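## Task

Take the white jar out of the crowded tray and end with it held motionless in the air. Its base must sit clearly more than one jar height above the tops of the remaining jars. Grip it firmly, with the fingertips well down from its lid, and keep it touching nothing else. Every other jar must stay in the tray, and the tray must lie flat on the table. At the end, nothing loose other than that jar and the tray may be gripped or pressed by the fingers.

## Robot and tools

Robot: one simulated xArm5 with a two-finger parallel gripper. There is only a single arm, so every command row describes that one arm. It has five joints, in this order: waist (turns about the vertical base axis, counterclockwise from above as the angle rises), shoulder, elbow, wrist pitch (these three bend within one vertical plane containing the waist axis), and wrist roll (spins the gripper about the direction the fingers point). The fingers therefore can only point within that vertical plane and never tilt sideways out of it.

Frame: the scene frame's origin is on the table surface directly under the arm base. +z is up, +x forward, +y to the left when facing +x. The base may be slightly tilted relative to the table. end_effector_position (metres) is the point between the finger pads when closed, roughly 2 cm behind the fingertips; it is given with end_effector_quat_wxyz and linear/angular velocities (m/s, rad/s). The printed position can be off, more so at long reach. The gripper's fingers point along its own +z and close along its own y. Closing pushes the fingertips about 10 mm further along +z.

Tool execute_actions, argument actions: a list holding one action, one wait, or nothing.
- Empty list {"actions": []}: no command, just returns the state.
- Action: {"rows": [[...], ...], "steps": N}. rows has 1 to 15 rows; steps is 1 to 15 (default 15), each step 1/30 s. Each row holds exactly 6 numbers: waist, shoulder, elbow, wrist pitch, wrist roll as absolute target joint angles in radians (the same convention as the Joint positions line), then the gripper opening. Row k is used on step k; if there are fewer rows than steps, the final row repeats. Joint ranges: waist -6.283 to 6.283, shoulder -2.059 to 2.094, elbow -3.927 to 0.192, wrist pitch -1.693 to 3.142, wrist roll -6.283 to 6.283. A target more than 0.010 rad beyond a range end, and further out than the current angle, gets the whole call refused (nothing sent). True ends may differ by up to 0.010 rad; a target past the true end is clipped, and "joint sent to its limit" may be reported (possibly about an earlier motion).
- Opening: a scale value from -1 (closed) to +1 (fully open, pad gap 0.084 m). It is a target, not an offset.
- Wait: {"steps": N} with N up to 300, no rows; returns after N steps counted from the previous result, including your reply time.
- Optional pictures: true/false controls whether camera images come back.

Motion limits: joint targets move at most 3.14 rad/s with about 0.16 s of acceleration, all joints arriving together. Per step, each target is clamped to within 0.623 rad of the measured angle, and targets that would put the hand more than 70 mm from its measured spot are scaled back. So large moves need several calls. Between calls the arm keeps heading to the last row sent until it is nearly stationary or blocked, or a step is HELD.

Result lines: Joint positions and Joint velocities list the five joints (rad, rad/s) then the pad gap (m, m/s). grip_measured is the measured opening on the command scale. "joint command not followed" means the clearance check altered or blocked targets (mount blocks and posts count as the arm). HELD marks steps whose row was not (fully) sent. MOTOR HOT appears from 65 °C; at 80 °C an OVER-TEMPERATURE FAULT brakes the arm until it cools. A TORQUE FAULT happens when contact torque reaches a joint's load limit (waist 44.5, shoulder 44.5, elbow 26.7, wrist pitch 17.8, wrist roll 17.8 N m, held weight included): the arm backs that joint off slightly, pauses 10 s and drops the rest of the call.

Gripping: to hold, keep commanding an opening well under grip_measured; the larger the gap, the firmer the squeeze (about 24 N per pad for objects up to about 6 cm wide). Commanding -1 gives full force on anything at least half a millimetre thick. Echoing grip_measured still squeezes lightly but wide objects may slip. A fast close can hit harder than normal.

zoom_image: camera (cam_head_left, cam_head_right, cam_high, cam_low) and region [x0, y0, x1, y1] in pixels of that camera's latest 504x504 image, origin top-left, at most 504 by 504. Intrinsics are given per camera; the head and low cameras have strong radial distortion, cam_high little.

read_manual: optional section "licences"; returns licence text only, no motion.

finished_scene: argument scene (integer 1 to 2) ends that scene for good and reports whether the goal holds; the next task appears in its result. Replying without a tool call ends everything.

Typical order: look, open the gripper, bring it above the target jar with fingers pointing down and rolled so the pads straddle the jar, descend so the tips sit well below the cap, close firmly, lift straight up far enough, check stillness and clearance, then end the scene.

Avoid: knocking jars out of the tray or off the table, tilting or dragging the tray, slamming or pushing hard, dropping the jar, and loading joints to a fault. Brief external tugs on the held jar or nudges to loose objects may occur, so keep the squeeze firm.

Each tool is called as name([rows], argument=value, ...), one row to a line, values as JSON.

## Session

execute_actions(actions=[])

Scene clock: 0.00 s of 4400.00 s.
end_effector_position=(+0.6544, +0.0826, +0.2355) grip_measured=+1.00 end_effector_quat_wxyz=(+0.242, +0.695, +0.418, +0.532) end_effector_velocity=(-0.000, -0.000, -0.000) end_effector_angular_velocity=(+0.000, +0.001, -0.001)
Joint positions: [ 0.095  0.51  -0.936 -0.82  -0.952  0.084]
Joint velocities: [-0.001 -0.     0.     0.     0.    -0.   ]
Motor temperatures (°C, as the motors report them): [30 37 34 37 40]

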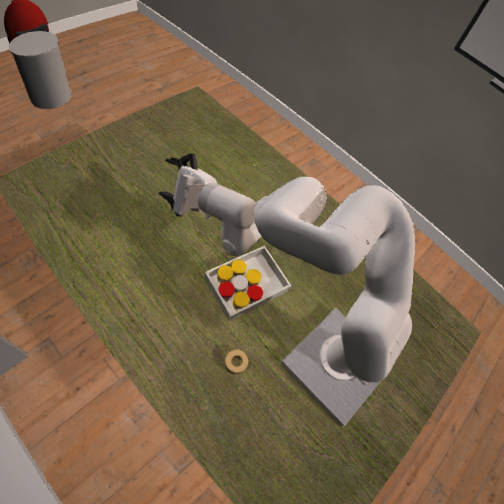

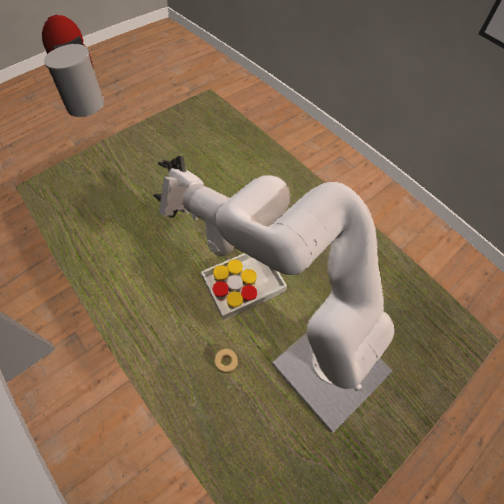

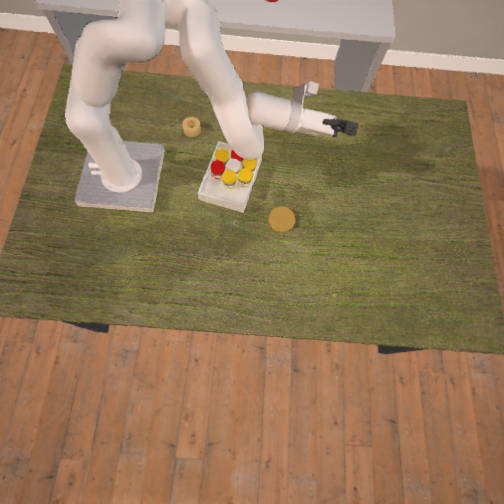

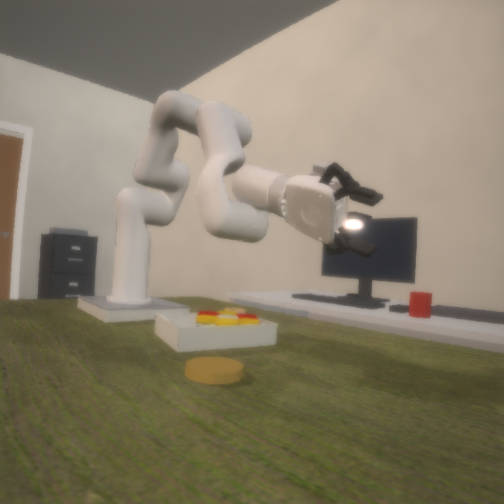

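zoom_image(camera="cam_high", region=[185, 130, 275, 220])

zoom_image(camera="cam_head_left", region=[195, 230, 295, 330])

zoom_image(camera="cam_low", region=[140, 280, 300, 370])

Region (185, 130, 275, 220) of cam_high's 504x504 image, scaled by 5.600, with more detail than that image has.

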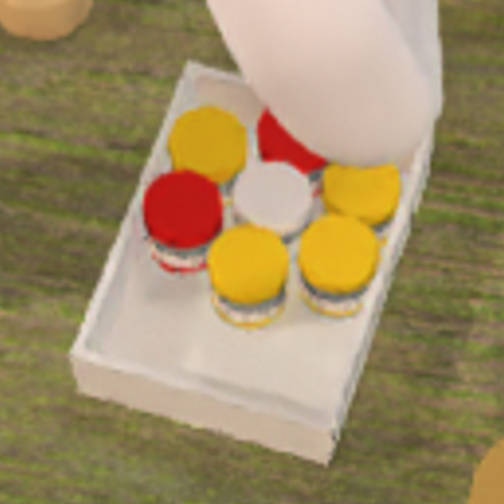

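Region (195, 230, 295, 330) of cam_head_left's 504x504 image, scaled by 5.040, with more detail than that image has.

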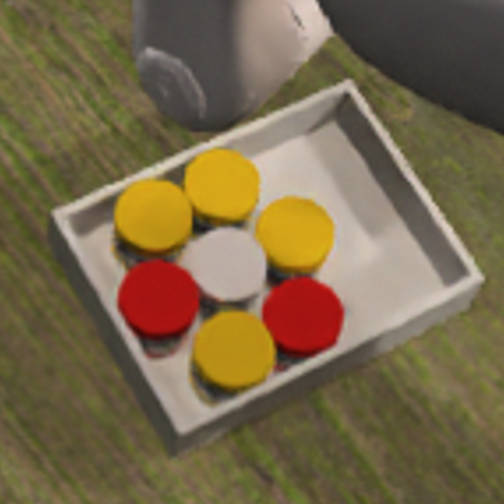

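Region (140, 280, 300, 370) of cam_low's 504x504 image, scaled by 3.150, with more detail than that image has; it fills the top 284 rows of this view, and the rest is white.

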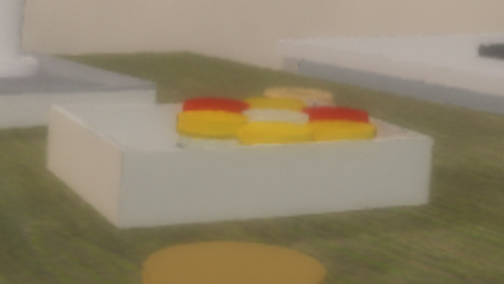

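execute_actions([
  {"rows":[[-0.068,-0.15,-0.6,0,0.5,0.3]]},
], pictures=false)

execute_actions([
  {"rows":[[-0.068,-0.15,-0.44,0.6,1.76,0.3]]},
], pictures=false)

execute_actions([
  {"steps":30},
])

zoom_image(camera="cam_head_left", region=[195, 220, 305, 330])

zoom_image(camera="cam_low", region=[140, 250, 300, 370])

Scene clock: 11.03 s of 4400.00 s.
end_effector_position=(+0.5443, -0.0119, +0.2650) grip_measured=+0.29 end_effector_quat_wxyz=(+0.004, +0.918, -0.032, +0.395) end_effector_velocity=(-0.186, -0.076, -0.033) end_effector_angular_velocity=(+2.267, +0.475, -2.293)
Joint positions: [-0.054 -0.091 -0.629 -0.085  0.048  0.056]
Joint velocities: [-0.147 -0.612  0.313  0.875  3.104 -0.   ]
Motor temperatures (°C, as the motors report them): [30 37 34 37 40]
Steps of this call (steps 1 to 90: nothing new was sent; then 7.53 s passed at rest; steps 91 to 105: all 15 steps of this action). Readings (joint positions):
91: [0.095 0.509 -0.935 -0.819 -0.951]
92: [0.094 0.502 -0.930 -0.809 -0.941]
94: [0.077 0.435 -0.889 -0.736 -0.869]
98: [0.014 0.187 -0.774 -0.476 -0.605]
105: the state above

Scene clock: 11.53 s of 4400.00 s.
end_effector_position=(+0.3835, -0.0145, +0.1176) grip_measured=+0.29 end_effector_quat_wxyz=(-0.029, +0.851, -0.520, +0.068) end_effector_velocity=(-0.334, +0.006, -0.180) end_effector_angular_velocity=(+0.476, +1.079, -2.937)
Joint positions: [-0.066 -0.143 -0.473  0.474  1.056  0.056]
Joint velocities: [-0.012 -0.052  0.253  0.945  2.938  0.   ]
Motor temperatures (°C, as the motors report them): [30 37 34 37 40]
Steps of this call (steps 1 to 15: all 15 steps of this action). Readings (joint positions):
1: [-0.058 -0.109 -0.620 -0.059 0.150]
2: [-0.061 -0.121 -0.613 -0.034 0.242]
4: [-0.062 -0.128 -0.592 0.047 0.373]
8: [-0.063 -0.130 -0.542 0.215 0.540]
15: the state above

Scene clock: 12.53 s of 4400.00 s.
end_effector_position=(+0.3382, -0.0135, +0.0968) grip_measured=+0.29 end_effector_quat_wxyz=(-0.007, -0.620, +0.784, -0.005) end_effector_velocity=(+0.001, +0.000, +0.000) end_effector_angular_velocity=(-0.000, -0.001, +0.001)
Joint positions: [-0.068 -0.15  -0.44   0.6    1.76   0.056]
Joint velocities: [ 0.     0.    -0.001 -0.    -0.001  0.   ]
Motor temperatures (°C, as the motors report them): [30 37 34 37 40]
Steps of this call (steps 1 to 30: the robot went on to your last target). Readings (joint positions):
1: [-0.067 -0.144 -0.465 0.504 1.157]
2: [-0.067 -0.146 -0.458 0.529 1.260]
4: [-0.068 -0.148 -0.448 0.565 1.463]
8: [-0.068 -0.150 -0.441 0.596 1.723]
30: the state above
The arm was judged still, so your last target was given up. Only a new action makes it travel on or press farther. Fingers that are still opening or closing keep moving.

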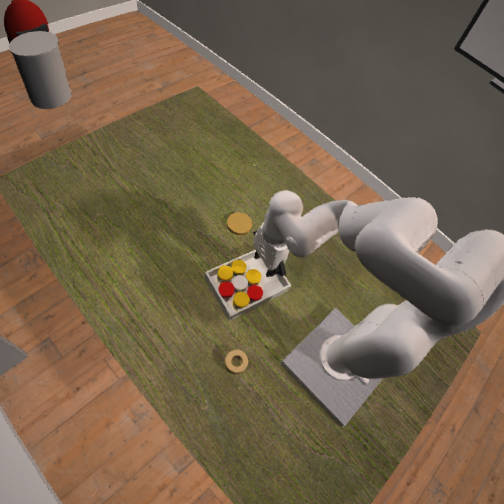

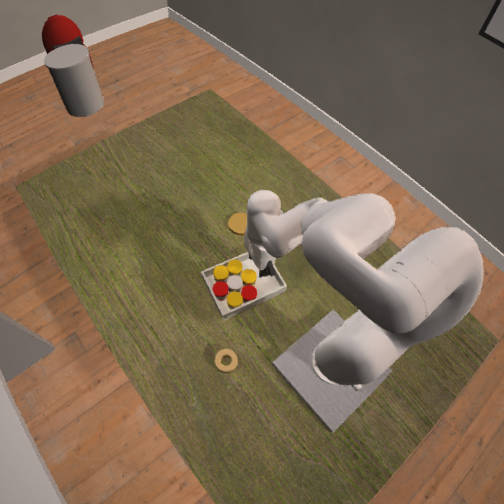

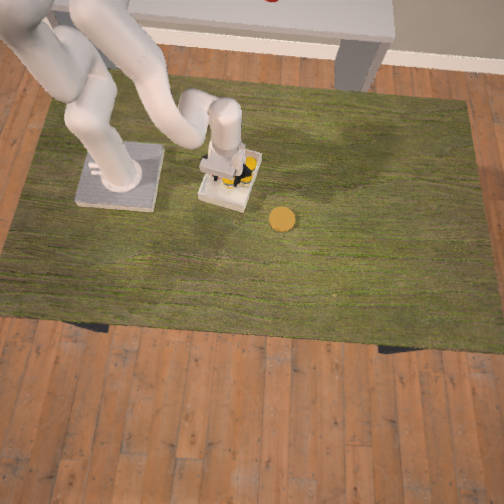

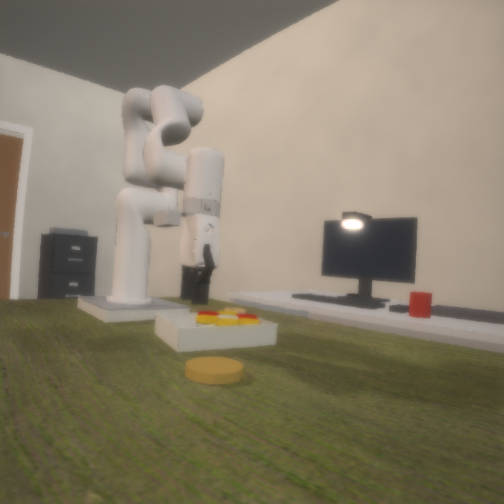

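Region (195, 220, 305, 330) of cam_head_left's 504x504 image, scaled by 4.582, with more detail than that image has.

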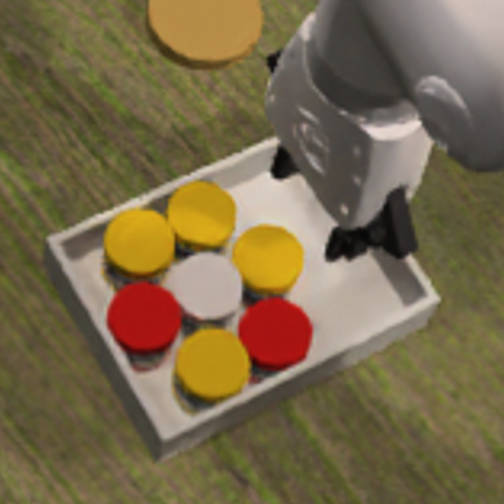

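Region (140, 250, 300, 370) of cam_low's 504x504 image, scaled by 3.150, with more detail than that image has; it fills the top 378 rows of this view, and the rest is white.

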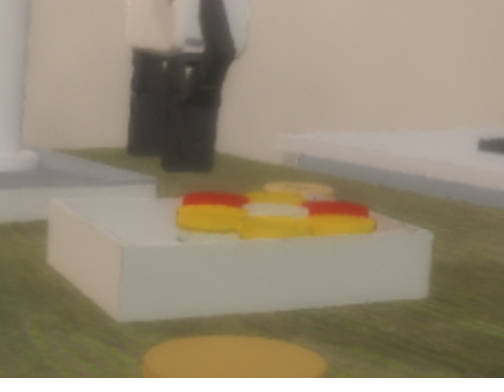

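Descend to about z 0.058.

execute_actions([
  {"rows":[[-0.068,-0.13,-0.438,0.578,1.76,0.3],[-0.068,-0.11,-0.436,0.556,1.76,0.3],[-0.068,-0.09,-0.434,0.534,1.76,0.3],[-0.068,-0.075,-0.432,0.517,1.76,0.3],[-0.068,-0.06,-0.431,0.501,1.76,0.3],[-0.068,-0.05,-0.43,0.49,1.76,0.3],[-0.068,-0.04,-0.43,0.48,1.76,0.3],[-0.068,-0.03,-0.43,0.47,1.76,0.3],[-0.068,-0.02,-0.43,0.46,1.76,0.3],[-0.068,-0.012,-0.43,0.452,1.76,0.3]]},
])

zoom_image(camera="cam_head_left", region=[195, 220, 305, 330])

zoom_image(camera="cam_low", region=[150, 280, 290, 360])

zoom_image(camera="cam_high", region=[185, 130, 275, 220])

Scene clock: 16.97 s of 4400.00 s.
end_effector_position=(+0.3394, -0.0142, +0.0579) grip_measured=+0.29 end_effector_quat_wxyz=(-0.007, -0.620, +0.784, -0.004) end_effector_velocity=(+0.010, -0.000, +0.001) end_effector_angular_velocity=(-0.001, -0.026, +0.001)
Joint positions: [-0.068 -0.013 -0.43   0.454  1.76   0.056]
Joint velocities: [ 0.001  0.014 -0.011 -0.03   0.001  0.   ]
Motor temperatures (°C, as the motors report them): [30 37 35 37 40]
Steps of this call (steps 1 to 90: nothing new was sent; then 0.93 s passed at rest; steps 91 to 105: all 15 steps of this action). Readings (joint positions):
91: [-0.068 -0.150 -0.440 0.599 1.760]
92: [-0.068 -0.145 -0.440 0.594 1.760]
94: [-0.068 -0.123 -0.439 0.568 1.760]
98: [-0.068 -0.061 -0.430 0.504 1.760]
105: the state above

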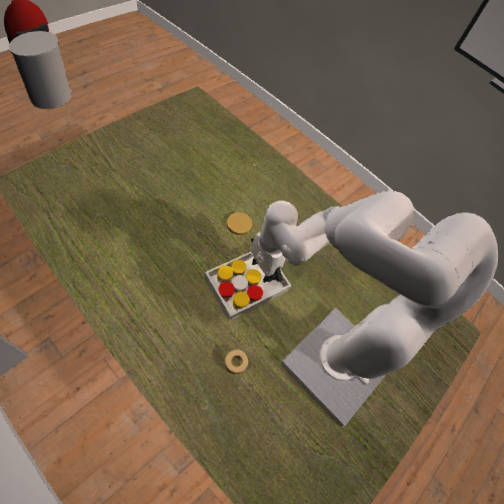

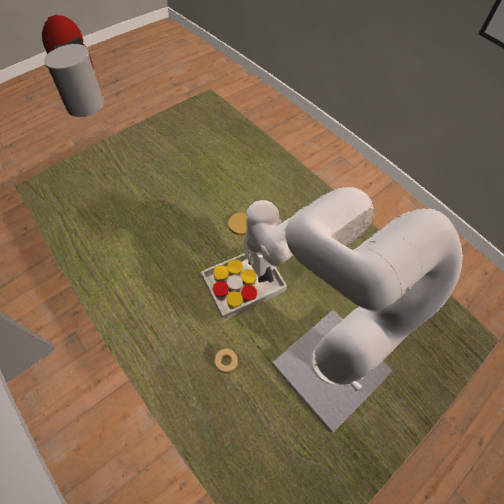

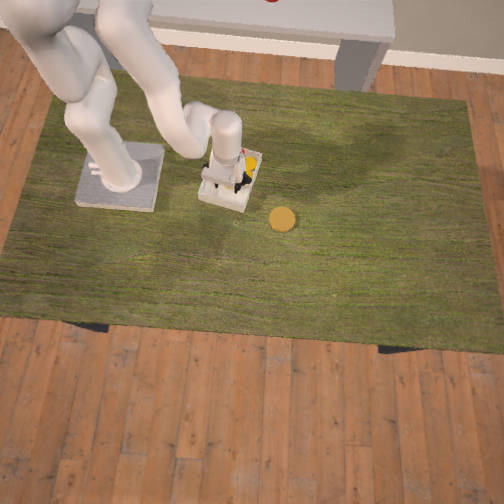

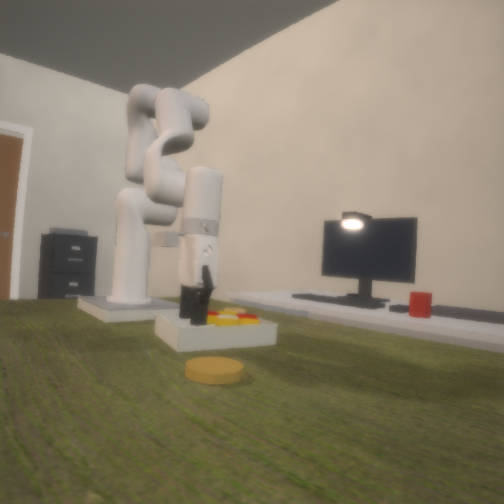

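Region (195, 220, 305, 330) of cam_head_left's 504x504 image, scaled by 4.582, with more detail than that image has.

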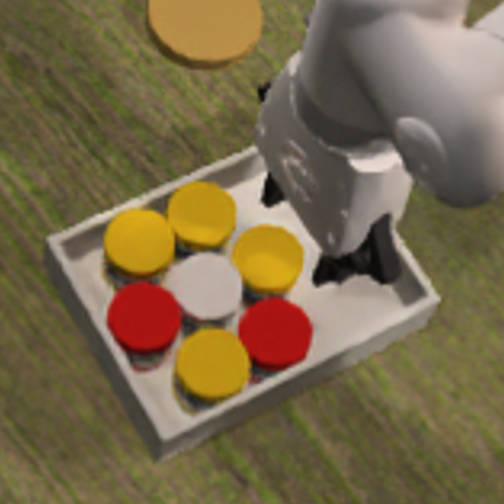

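Region (150, 280, 290, 360) of cam_low's 504x504 image, scaled by 3.600, with more detail than that image has; it fills the top 288 rows of this view, and the rest is white.

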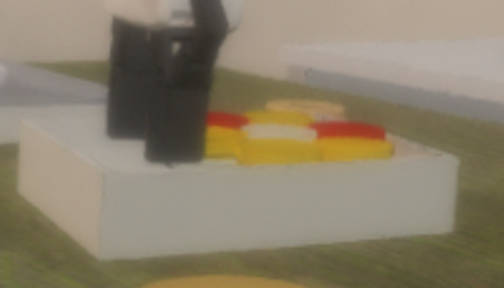

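Region (185, 130, 275, 220) of cam_high's 504x504 image, scaled by 5.600, with more detail than that image has.

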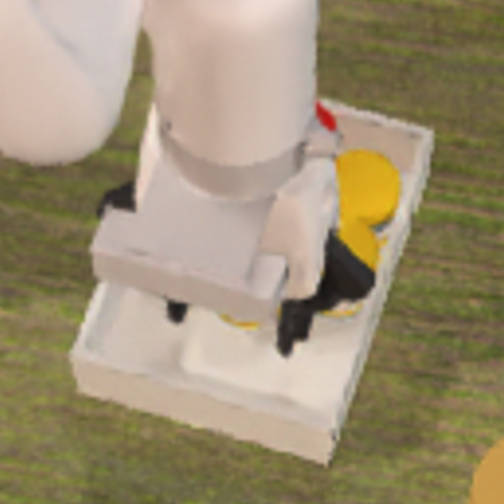

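execute_actions([
  {"rows":[[-0.058,-0.006,-0.432,0.448,1.77,0.17],[-0.048,0,-0.434,0.444,1.78,0.17],[-0.038,0.004,-0.436,0.442,1.79,0.17],[-0.028,0.007,-0.438,0.441,1.8,0.17],[-0.018,0.009,-0.441,0.442,1.81,0.17],[-0.007,0.011,-0.443,0.442,1.821,0.17],[-0.007,0.011,-0.443,0.442,1.821,0.17],[-0.007,0.011,-0.443,0.442,1.821,0.17],[-0.007,0.011,-0.443,0.442,1.821,0.17],[-0.007,0.011,-0.443,0.442,1.821,0.17],[-0.007,0.011,-0.443,0.442,1.821,0.07],[-0.007,0.011,-0.443,0.442,1.821,-0.05],[-0.007,0.011,-0.443,0.442,1.821,-0.25]]},
])

zoom_image(camera="cam_head_left", region=[195, 220, 305, 330])

Scene clock: 24.43 s of 4400.00 s.
end_effector_position=(+0.3440, +0.0064, +0.0542) grip_measured=-0.01 end_effector_quat_wxyz=(-0.007, -0.620, +0.784, -0.005) end_effector_velocity=(-0.001, +0.000, -0.001) end_effector_angular_velocity=(-0.000, +0.000, -0.003)
Joint positions: [-0.007  0.011 -0.443  0.442  1.821  0.044]
Joint velocities: [ 0.001  0.001  0.002 -0.002  0.004  0.   ]
Motor temperatures (°C, as the motors report them): [30 37 35 37 40]
Steps of this call (steps 1 to 15: the robot went on to your last target; steps 16 to 90: nothing new was sent; then 3.97 s passed at rest; steps 91 to 105: all 15 steps of this action). Readings (joint positions):
91: [-0.068 -0.012 -0.430 0.452 1.760]
92: [-0.065 -0.010 -0.431 0.451 1.763]
94: [-0.053 -0.003 -0.433 0.446 1.776]
98: [-0.017 0.009 -0.441 0.442 1.811]
105: the state above

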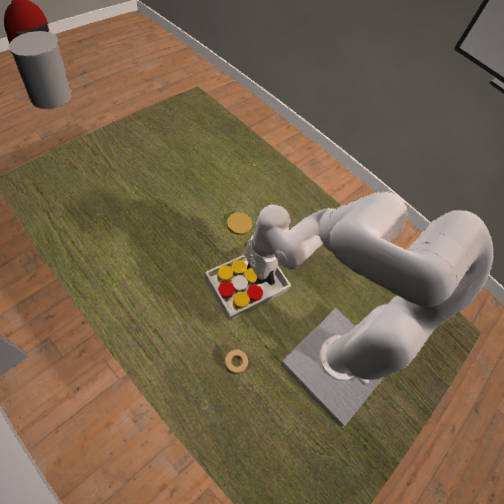

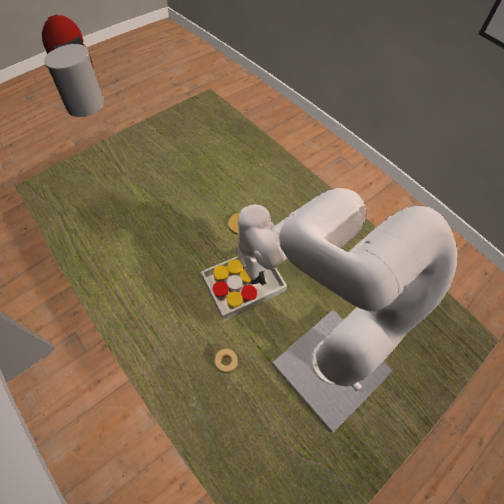

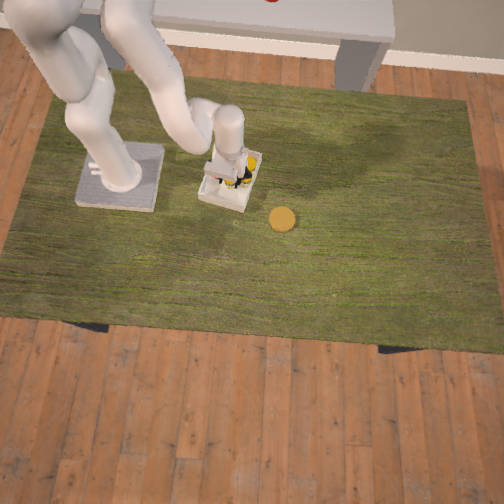

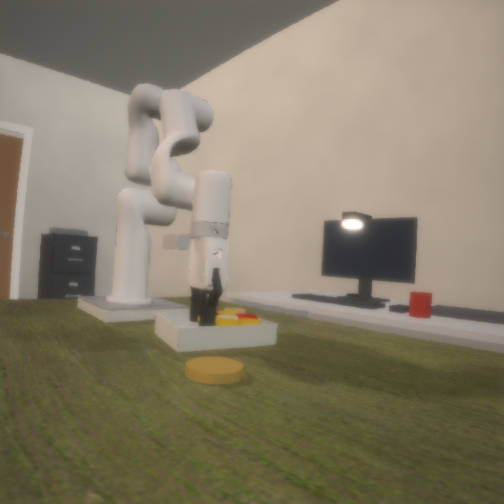

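Region (195, 220, 305, 330) of cam_head_left's 504x504 image, scaled by 4.582, with more detail than that image has.

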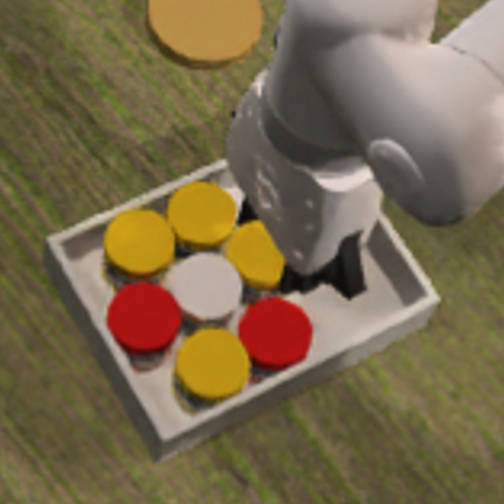

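execute_actions([
  {"rows":[[-0.007,0.006,-0.443,0.447,1.821,-0.25],[-0.022,0.003,-0.439,0.446,1.806,-0.25],[-0.036,0,-0.435,0.445,1.792,-0.25],[-0.051,-0.003,-0.431,0.444,1.777,-0.25],[-0.065,-0.006,-0.427,0.443,1.763,-0.25],[-0.08,-0.009,-0.423,0.442,1.748,-0.25],[-0.087,-0.025,-0.404,0.439,1.741,-0.25],[-0.094,-0.041,-0.385,0.436,1.734,-0.25],[-0.101,-0.057,-0.366,0.433,1.727,-0.25],[-0.108,-0.074,-0.346,0.43,1.72,-0.25],[-0.115,-0.091,-0.327,0.428,1.713,-0.25],[-0.122,-0.108,-0.308,0.426,1.706,-0.25],[-0.129,-0.124,-0.289,0.423,1.699,-0.25]]},
], pictures=false)

execute_actions([
  {"steps":7},
])

zoom_image(camera="cam_head_left", region=[195, 220, 305, 330])

zoom_image(camera="cam_low", region=[150, 280, 290, 360])

Scene clock: 33.73 s of 4400.00 s.
end_effector_position=(+0.3036, -0.0289, +0.0553) grip_measured=-0.01 end_effector_quat_wxyz=(-0.007, -0.620, +0.784, -0.004) end_effector_velocity=(-0.130, -0.034, -0.008) end_effector_angular_velocity=(+0.004, +0.022, -0.008)
Joint positions: [-0.121 -0.106 -0.309  0.426  1.707  0.044]
Joint velocities: [-0.151 -0.353  0.42  -0.045 -0.143  0.   ]
Motor temperatures (°C, as the motors report them): [30 37 35 37 40]
Steps of this call (steps 1 to 15: the robot went on to your last target; steps 16 to 90: nothing new was sent; then 5.80 s passed at rest; steps 91 to 105: all 15 steps of this action). Readings (joint positions):
91: [-0.007 0.011 -0.443 0.442 1.821]
92: [-0.007 0.010 -0.443 0.444 1.820]
94: [-0.018 0.006 -0.438 0.446 1.809]
98: [-0.067 -0.009 -0.422 0.443 1.761]
105: the state above

Scene clock: 33.97 s of 4400.00 s.
end_effector_position=(+0.2986, -0.0307, +0.0556) grip_measured=-0.01 end_effector_quat_wxyz=(-0.006, -0.620, +0.784, -0.005) end_effector_velocity=(-0.000, -0.000, -0.000) end_effector_angular_velocity=(-0.000, -0.000, +0.001)
Joint positions: [-0.129 -0.124 -0.29   0.423  1.699  0.044]
Joint velocities: [-0.002 -0.001  0.002 -0.001 -0.003  0.   ]
Motor temperatures (°C, as the motors report them): [30 37 35 37 40]
Steps of this call (steps 1 to 7: the robot went on to your last target). Readings (joint positions):
1: [-0.125 -0.115 -0.298 0.425 1.703]
2: [-0.127 -0.120 -0.292 0.425 1.701]
4: [-0.128 -0.123 -0.290 0.424 1.700]
7: the state above

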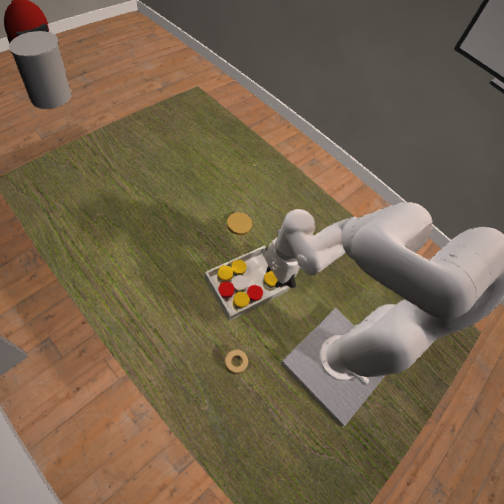

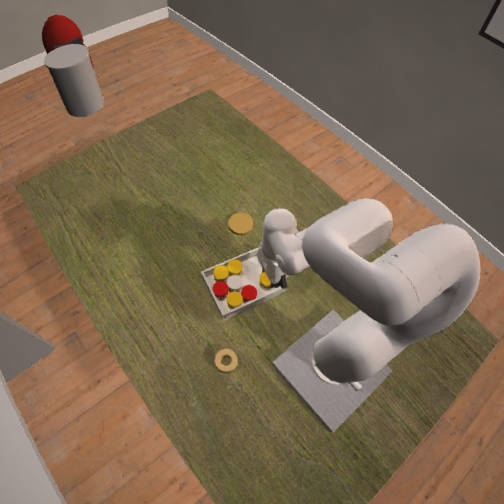

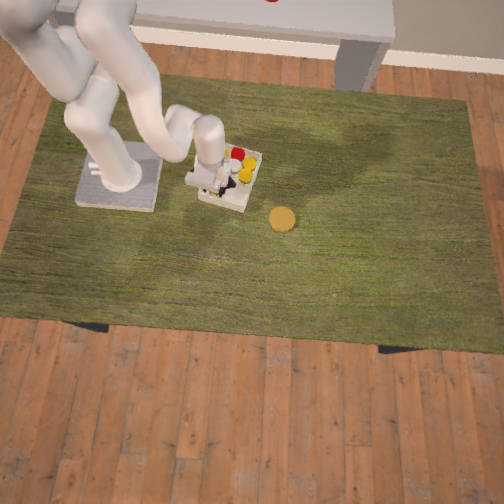

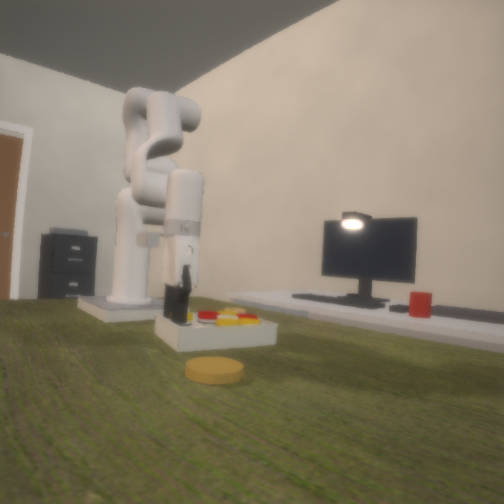

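Region (195, 220, 305, 330) of cam_head_left's 504x504 image, scaled by 4.582, with more detail than that image has.

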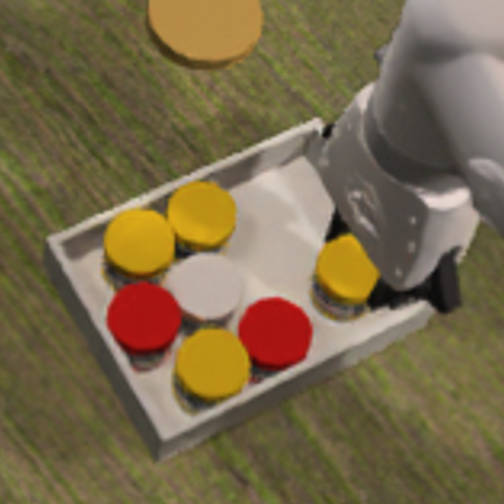

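Region (150, 280, 290, 360) of cam_low's 504x504 image, scaled by 3.600, with more detail than that image has; it fills the top 288 rows of this view, and the rest is white.

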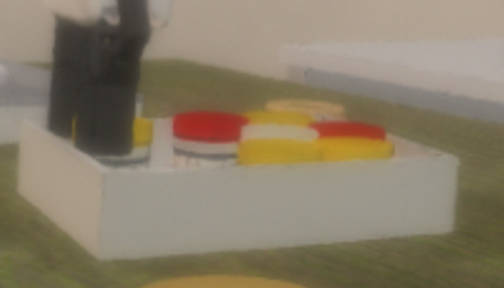

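execute_actions([
  {"rows":[[-0.129,-0.119,-0.289,0.418,1.699,-0.25],[-0.129,-0.119,-0.289,0.418,1.699,0.12],[-0.129,-0.119,-0.289,0.418,1.699,0.12],[-0.129,-0.119,-0.289,0.418,1.699,0.12],[-0.129,-0.23,-0.293,0.533,1.699,0.12],[-0.129,-0.23,-0.293,0.533,1.699,0.12],[-0.129,-0.23,-0.293,0.533,1.699,0.12],[-0.129,-0.23,-0.293,0.533,1.699,0.12],[-0.129,-0.23,-0.293,0.533,1.699,0.12],[-0.129,-0.23,-0.293,0.533,1.699,0.12],[0.034,0.08,-0.629,0.559,1.422,0.27]]},
], pictures=false)

execute_actions([
  {"steps":15},
])

zoom_image(camera="cam_head_left", region=[195, 220, 305, 330])

zoom_image(camera="cam_low", region=[150, 280, 290, 360])

Scene clock: 43.50 s of 4400.00 s.
end_effector_position=(+0.3347, -0.0132, +0.0814) grip_measured=+0.26 end_effector_quat_wxyz=(+0.008, +0.685, -0.728, +0.003) end_effector_velocity=(+0.510, +0.239, +0.018) end_effector_angular_velocity=(+0.000, -0.069, +2.026)
Joint positions: [-0.067 -0.11  -0.421  0.543  1.59   0.055]
Joint velocities: [ 0.775  1.479 -1.665  0.085 -1.25   0.005]
Motor temperatures (°C, as the motors report them): [30 37 35 37 40]
Steps of this call (steps 1 to 30: the robot went on to your last target; steps 31 to 90: nothing new was sent; then 6.03 s passed at rest; steps 91 to 105: all 15 steps of this action). Readings (joint positions):
91: [-0.129 -0.124 -0.289 0.423 1.699]
92: [-0.129 -0.123 -0.289 0.421 1.699]
94: [-0.129 -0.120 -0.289 0.419 1.699]
98: [-0.129 -0.176 -0.289 0.481 1.699]
105: the state above

Scene clock: 44.00 s of 4400.00 s.
end_effector_position=(+0.3931, +0.0237, +0.0762) grip_measured=+0.26 end_effector_quat_wxyz=(+0.008, +0.776, -0.630, +0.003) end_effector_velocity=(+0.002, +0.001, +0.000) end_effector_angular_velocity=(+0.000, -0.003, +0.004)
Joint positions: [ 0.033  0.079 -0.628  0.559  1.422  0.055]
Joint velocities: [ 0.003  0.003 -0.005 -0.001 -0.001 -0.   ]
Motor temperatures (°C, as the motors report them): [30 37 35 37 40]
Steps of this call (steps 1 to 15: the robot went on to your last target). Readings (joint positions):
1: [-0.042 -0.063 -0.475 0.546 1.550]
2: [-0.019 -0.020 -0.523 0.549 1.512]
4: [0.018 0.048 -0.597 0.554 1.453]
8: [0.034 0.079 -0.627 0.559 1.424]
15: the state above

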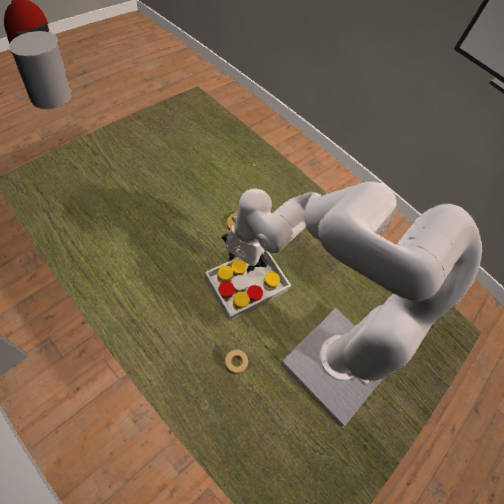

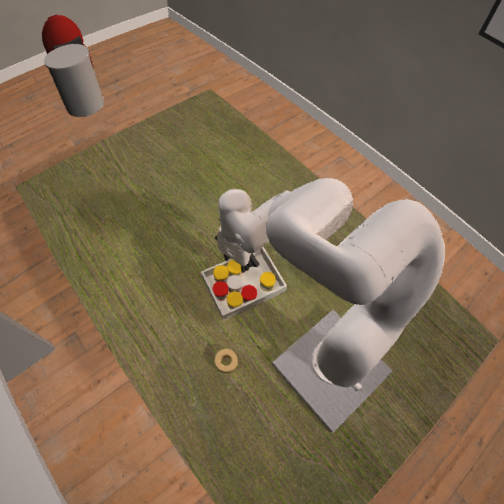

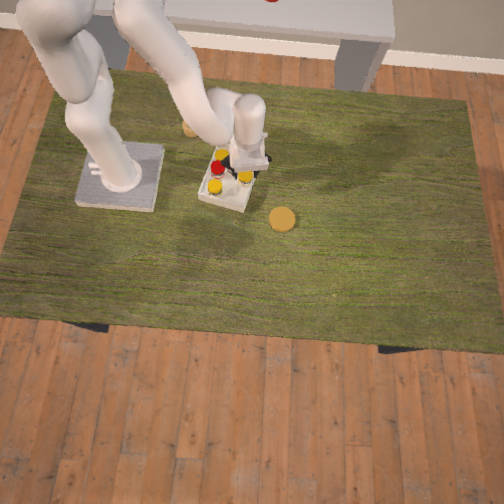

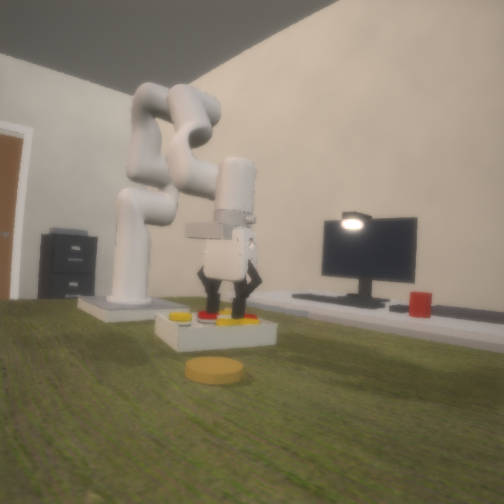

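Region (195, 220, 305, 330) of cam_head_left's 504x504 image, scaled by 4.582, with more detail than that image has.

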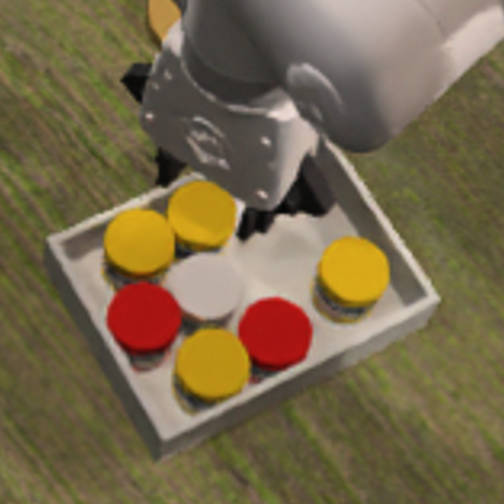

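Region (150, 280, 290, 360) of cam_low's 504x504 image, scaled by 3.600, with more detail than that image has; it fills the top 288 rows of this view, and the rest is white.

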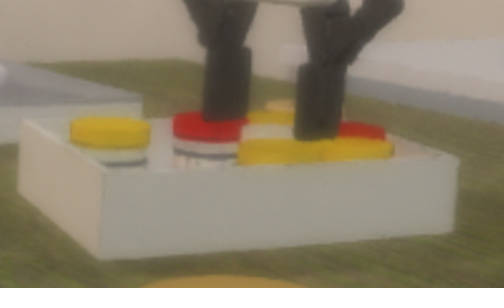

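execute_actions([
  {"rows":[[0.034,0.087,-0.629,0.552,1.422,0.27],[0.034,0.094,-0.629,0.545,1.422,0.27],[0.034,0.101,-0.629,0.538,1.422,0.27],[0.034,0.108,-0.629,0.531,1.422,0.27],[0.034,0.114,-0.629,0.525,1.422,0.27],[0.034,0.119,-0.629,0.52,1.422,0.27],[0.034,0.119,-0.629,0.52,1.422,0.27],[0.034,0.119,-0.629,0.52,1.422,0.27],[0.034,0.119,-0.629,0.52,1.422,0.27],[0.034,0.119,-0.629,0.52,1.422,0.17],[0.034,0.119,-0.629,0.52,1.422,0.07],[0.034,0.119,-0.629,0.52,1.422,-0.05],[0.034,0.119,-0.629,0.52,1.422,-0.25]]},
])

zoom_image(camera="cam_low", region=[190, 290, 280, 340])

Scene clock: 48.07 s of 4400.00 s.
end_effector_position=(+0.3952, +0.0239, +0.0644) grip_measured=-0.03 end_effector_quat_wxyz=(+0.007, +0.777, -0.630, +0.004) end_effector_velocity=(-0.000, -0.000, -0.000) end_effector_angular_velocity=(+0.000, -0.001, -0.001)
Joint positions: [ 0.034  0.118 -0.63   0.52   1.422  0.043]
Joint velocities: [-0.001  0.     0.002 -0.003  0.001  0.   ]
Motor temperatures (°C, as the motors report them): [30 37 35 37 40]
Steps of this call (steps 1 to 15: the robot went on to your last target; steps 16 to 90: nothing new was sent; then 0.57 s passed at rest; steps 91 to 105: all 15 steps of this action). Readings (joint positions):
91: [0.034 0.080 -0.629 0.559 1.422]
92: [0.034 0.082 -0.629 0.557 1.422]
94: [0.034 0.091 -0.630 0.547 1.422]
98: [0.034 0.114 -0.628 0.526 1.422]
105: the state above

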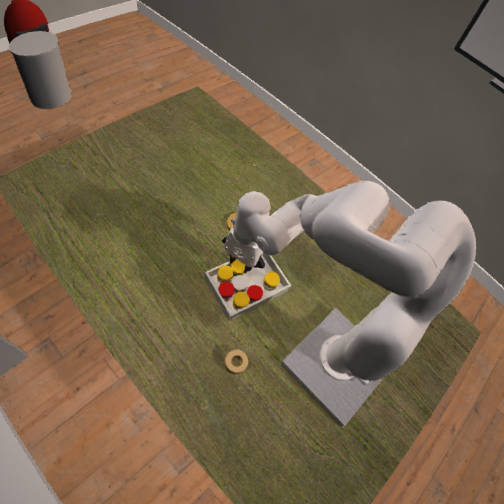

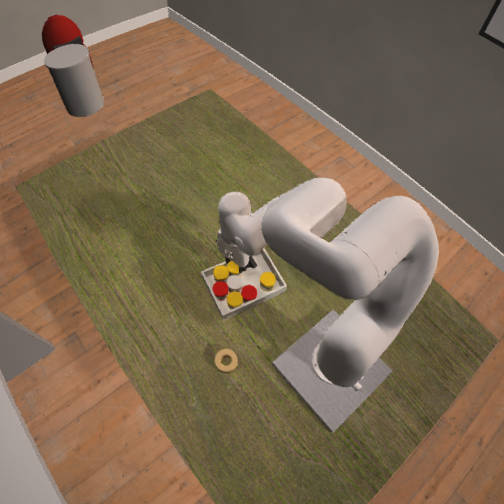

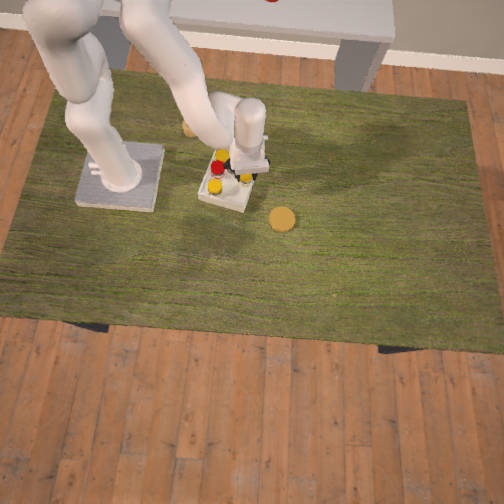

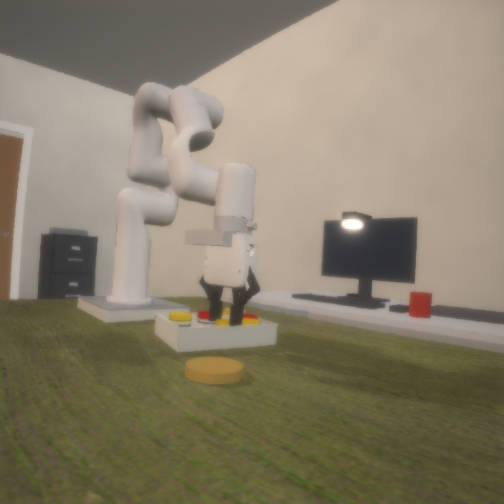

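Region (190, 290, 280, 340) of cam_low's 504x504 image, scaled by 5.600, with more detail than that image has.

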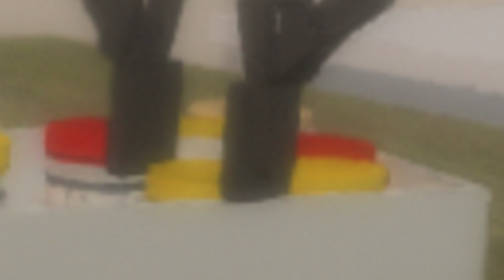

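execute_actions([
  {"rows":[[0.034,0.114,-0.629,0.525,1.422,-0.25],[0.026,0.11,-0.624,0.524,1.414,-0.25],[0.014,0.105,-0.617,0.522,1.402,-0.25],[0,0.1,-0.61,0.52,1.388,-0.25],[-0.015,0.096,-0.604,0.518,1.373,-0.25],[-0.03,0.092,-0.598,0.516,1.358,-0.25],[-0.045,0.088,-0.593,0.515,1.343,-0.25],[-0.06,0.085,-0.588,0.513,1.328,-0.25],[-0.075,0.082,-0.583,0.511,1.313,-0.25],[-0.09,0.079,-0.579,0.51,1.298,-0.25],[-0.105,0.077,-0.575,0.508,1.283,-0.25],[-0.118,0.075,-0.571,0.506,1.27,-0.25],[-0.13,0.073,-0.568,0.505,1.258,-0.25],[-0.138,0.072,-0.566,0.504,1.25,-0.25]]},
], pictures=false)

execute_actions([
  {"steps":8},
])

zoom_image(camera="cam_head_left", region=[195, 220, 305, 330])

Scene clock: 53.20 s of 4400.00 s.
end_effector_position=(+0.3765, -0.0349, +0.0642) grip_measured=-0.03 end_effector_quat_wxyz=(+0.008, +0.776, -0.630, +0.002) end_effector_velocity=(-0.032, -0.125, +0.000) end_effector_angular_velocity=(+0.003, -0.013, -0.015)
Joint positions: [-0.119  0.076 -0.57   0.507  1.27   0.043]
Joint velocities: [-0.338 -0.055  0.083 -0.04  -0.323  0.   ]
Motor temperatures (°C, as the motors report them): [30 37 35 37 40]
Steps of this call (steps 1 to 15: the robot went on to your last target; steps 16 to 90: nothing new was sent; then 1.63 s passed at rest; steps 91 to 105: all 15 steps of this action). Readings (joint positions):
91: [0.034 0.119 -0.629 0.520 1.422]
92: [0.034 0.118 -0.629 0.522 1.422]
94: [0.027 0.113 -0.623 0.524 1.414]
98: [-0.018 0.096 -0.601 0.519 1.369]
105: the state above

Scene clock: 53.47 s of 4400.00 s.
end_effector_position=(+0.3748, -0.0418, +0.0643) grip_measured=-0.03 end_effector_quat_wxyz=(+0.008, +0.777, -0.630, +0.002) end_effector_velocity=(+0.000, -0.000, +0.001) end_effector_angular_velocity=(-0.000, -0.001, +0.000)
Joint positions: [-0.137  0.073 -0.565  0.504  1.25   0.043]
Joint velocities: [-0.001 -0.001 -0.001  0.001 -0.001 -0.   ]
Motor temperatures (°C, as the motors report them): [30 37 35 37 40]
Steps of this call (steps 1 to 8: the robot went on to your last target). Readings (joint positions):
1: [-0.128 0.074 -0.568 0.506 1.261]
2: [-0.133 0.073 -0.566 0.505 1.256]
4: [-0.137 0.073 -0.566 0.505 1.252]
8: the state above

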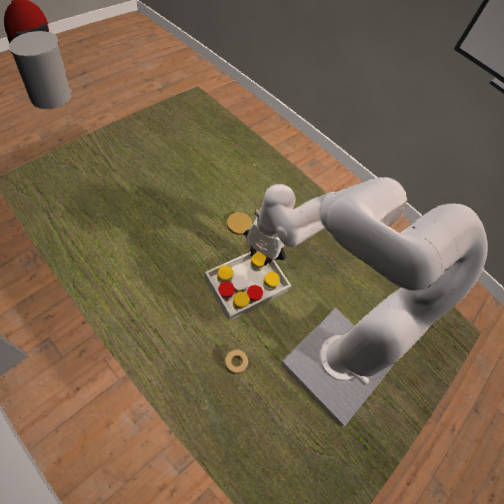

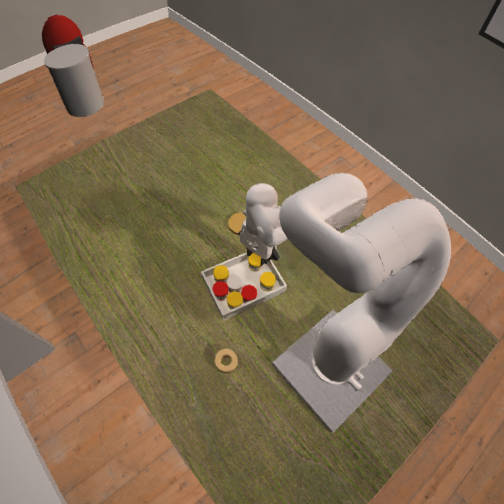

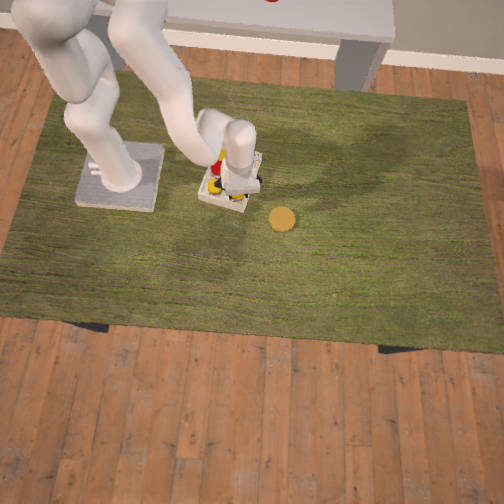

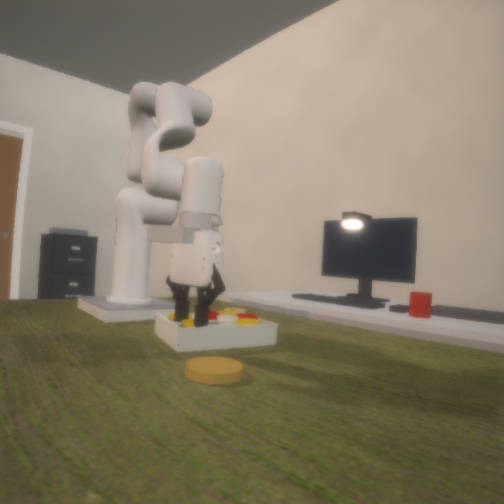

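Region (195, 220, 305, 330) of cam_head_left's 504x504 image, scaled by 4.582, with more detail than that image has.

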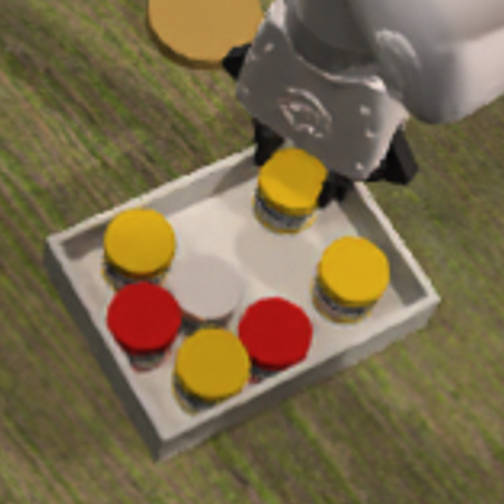

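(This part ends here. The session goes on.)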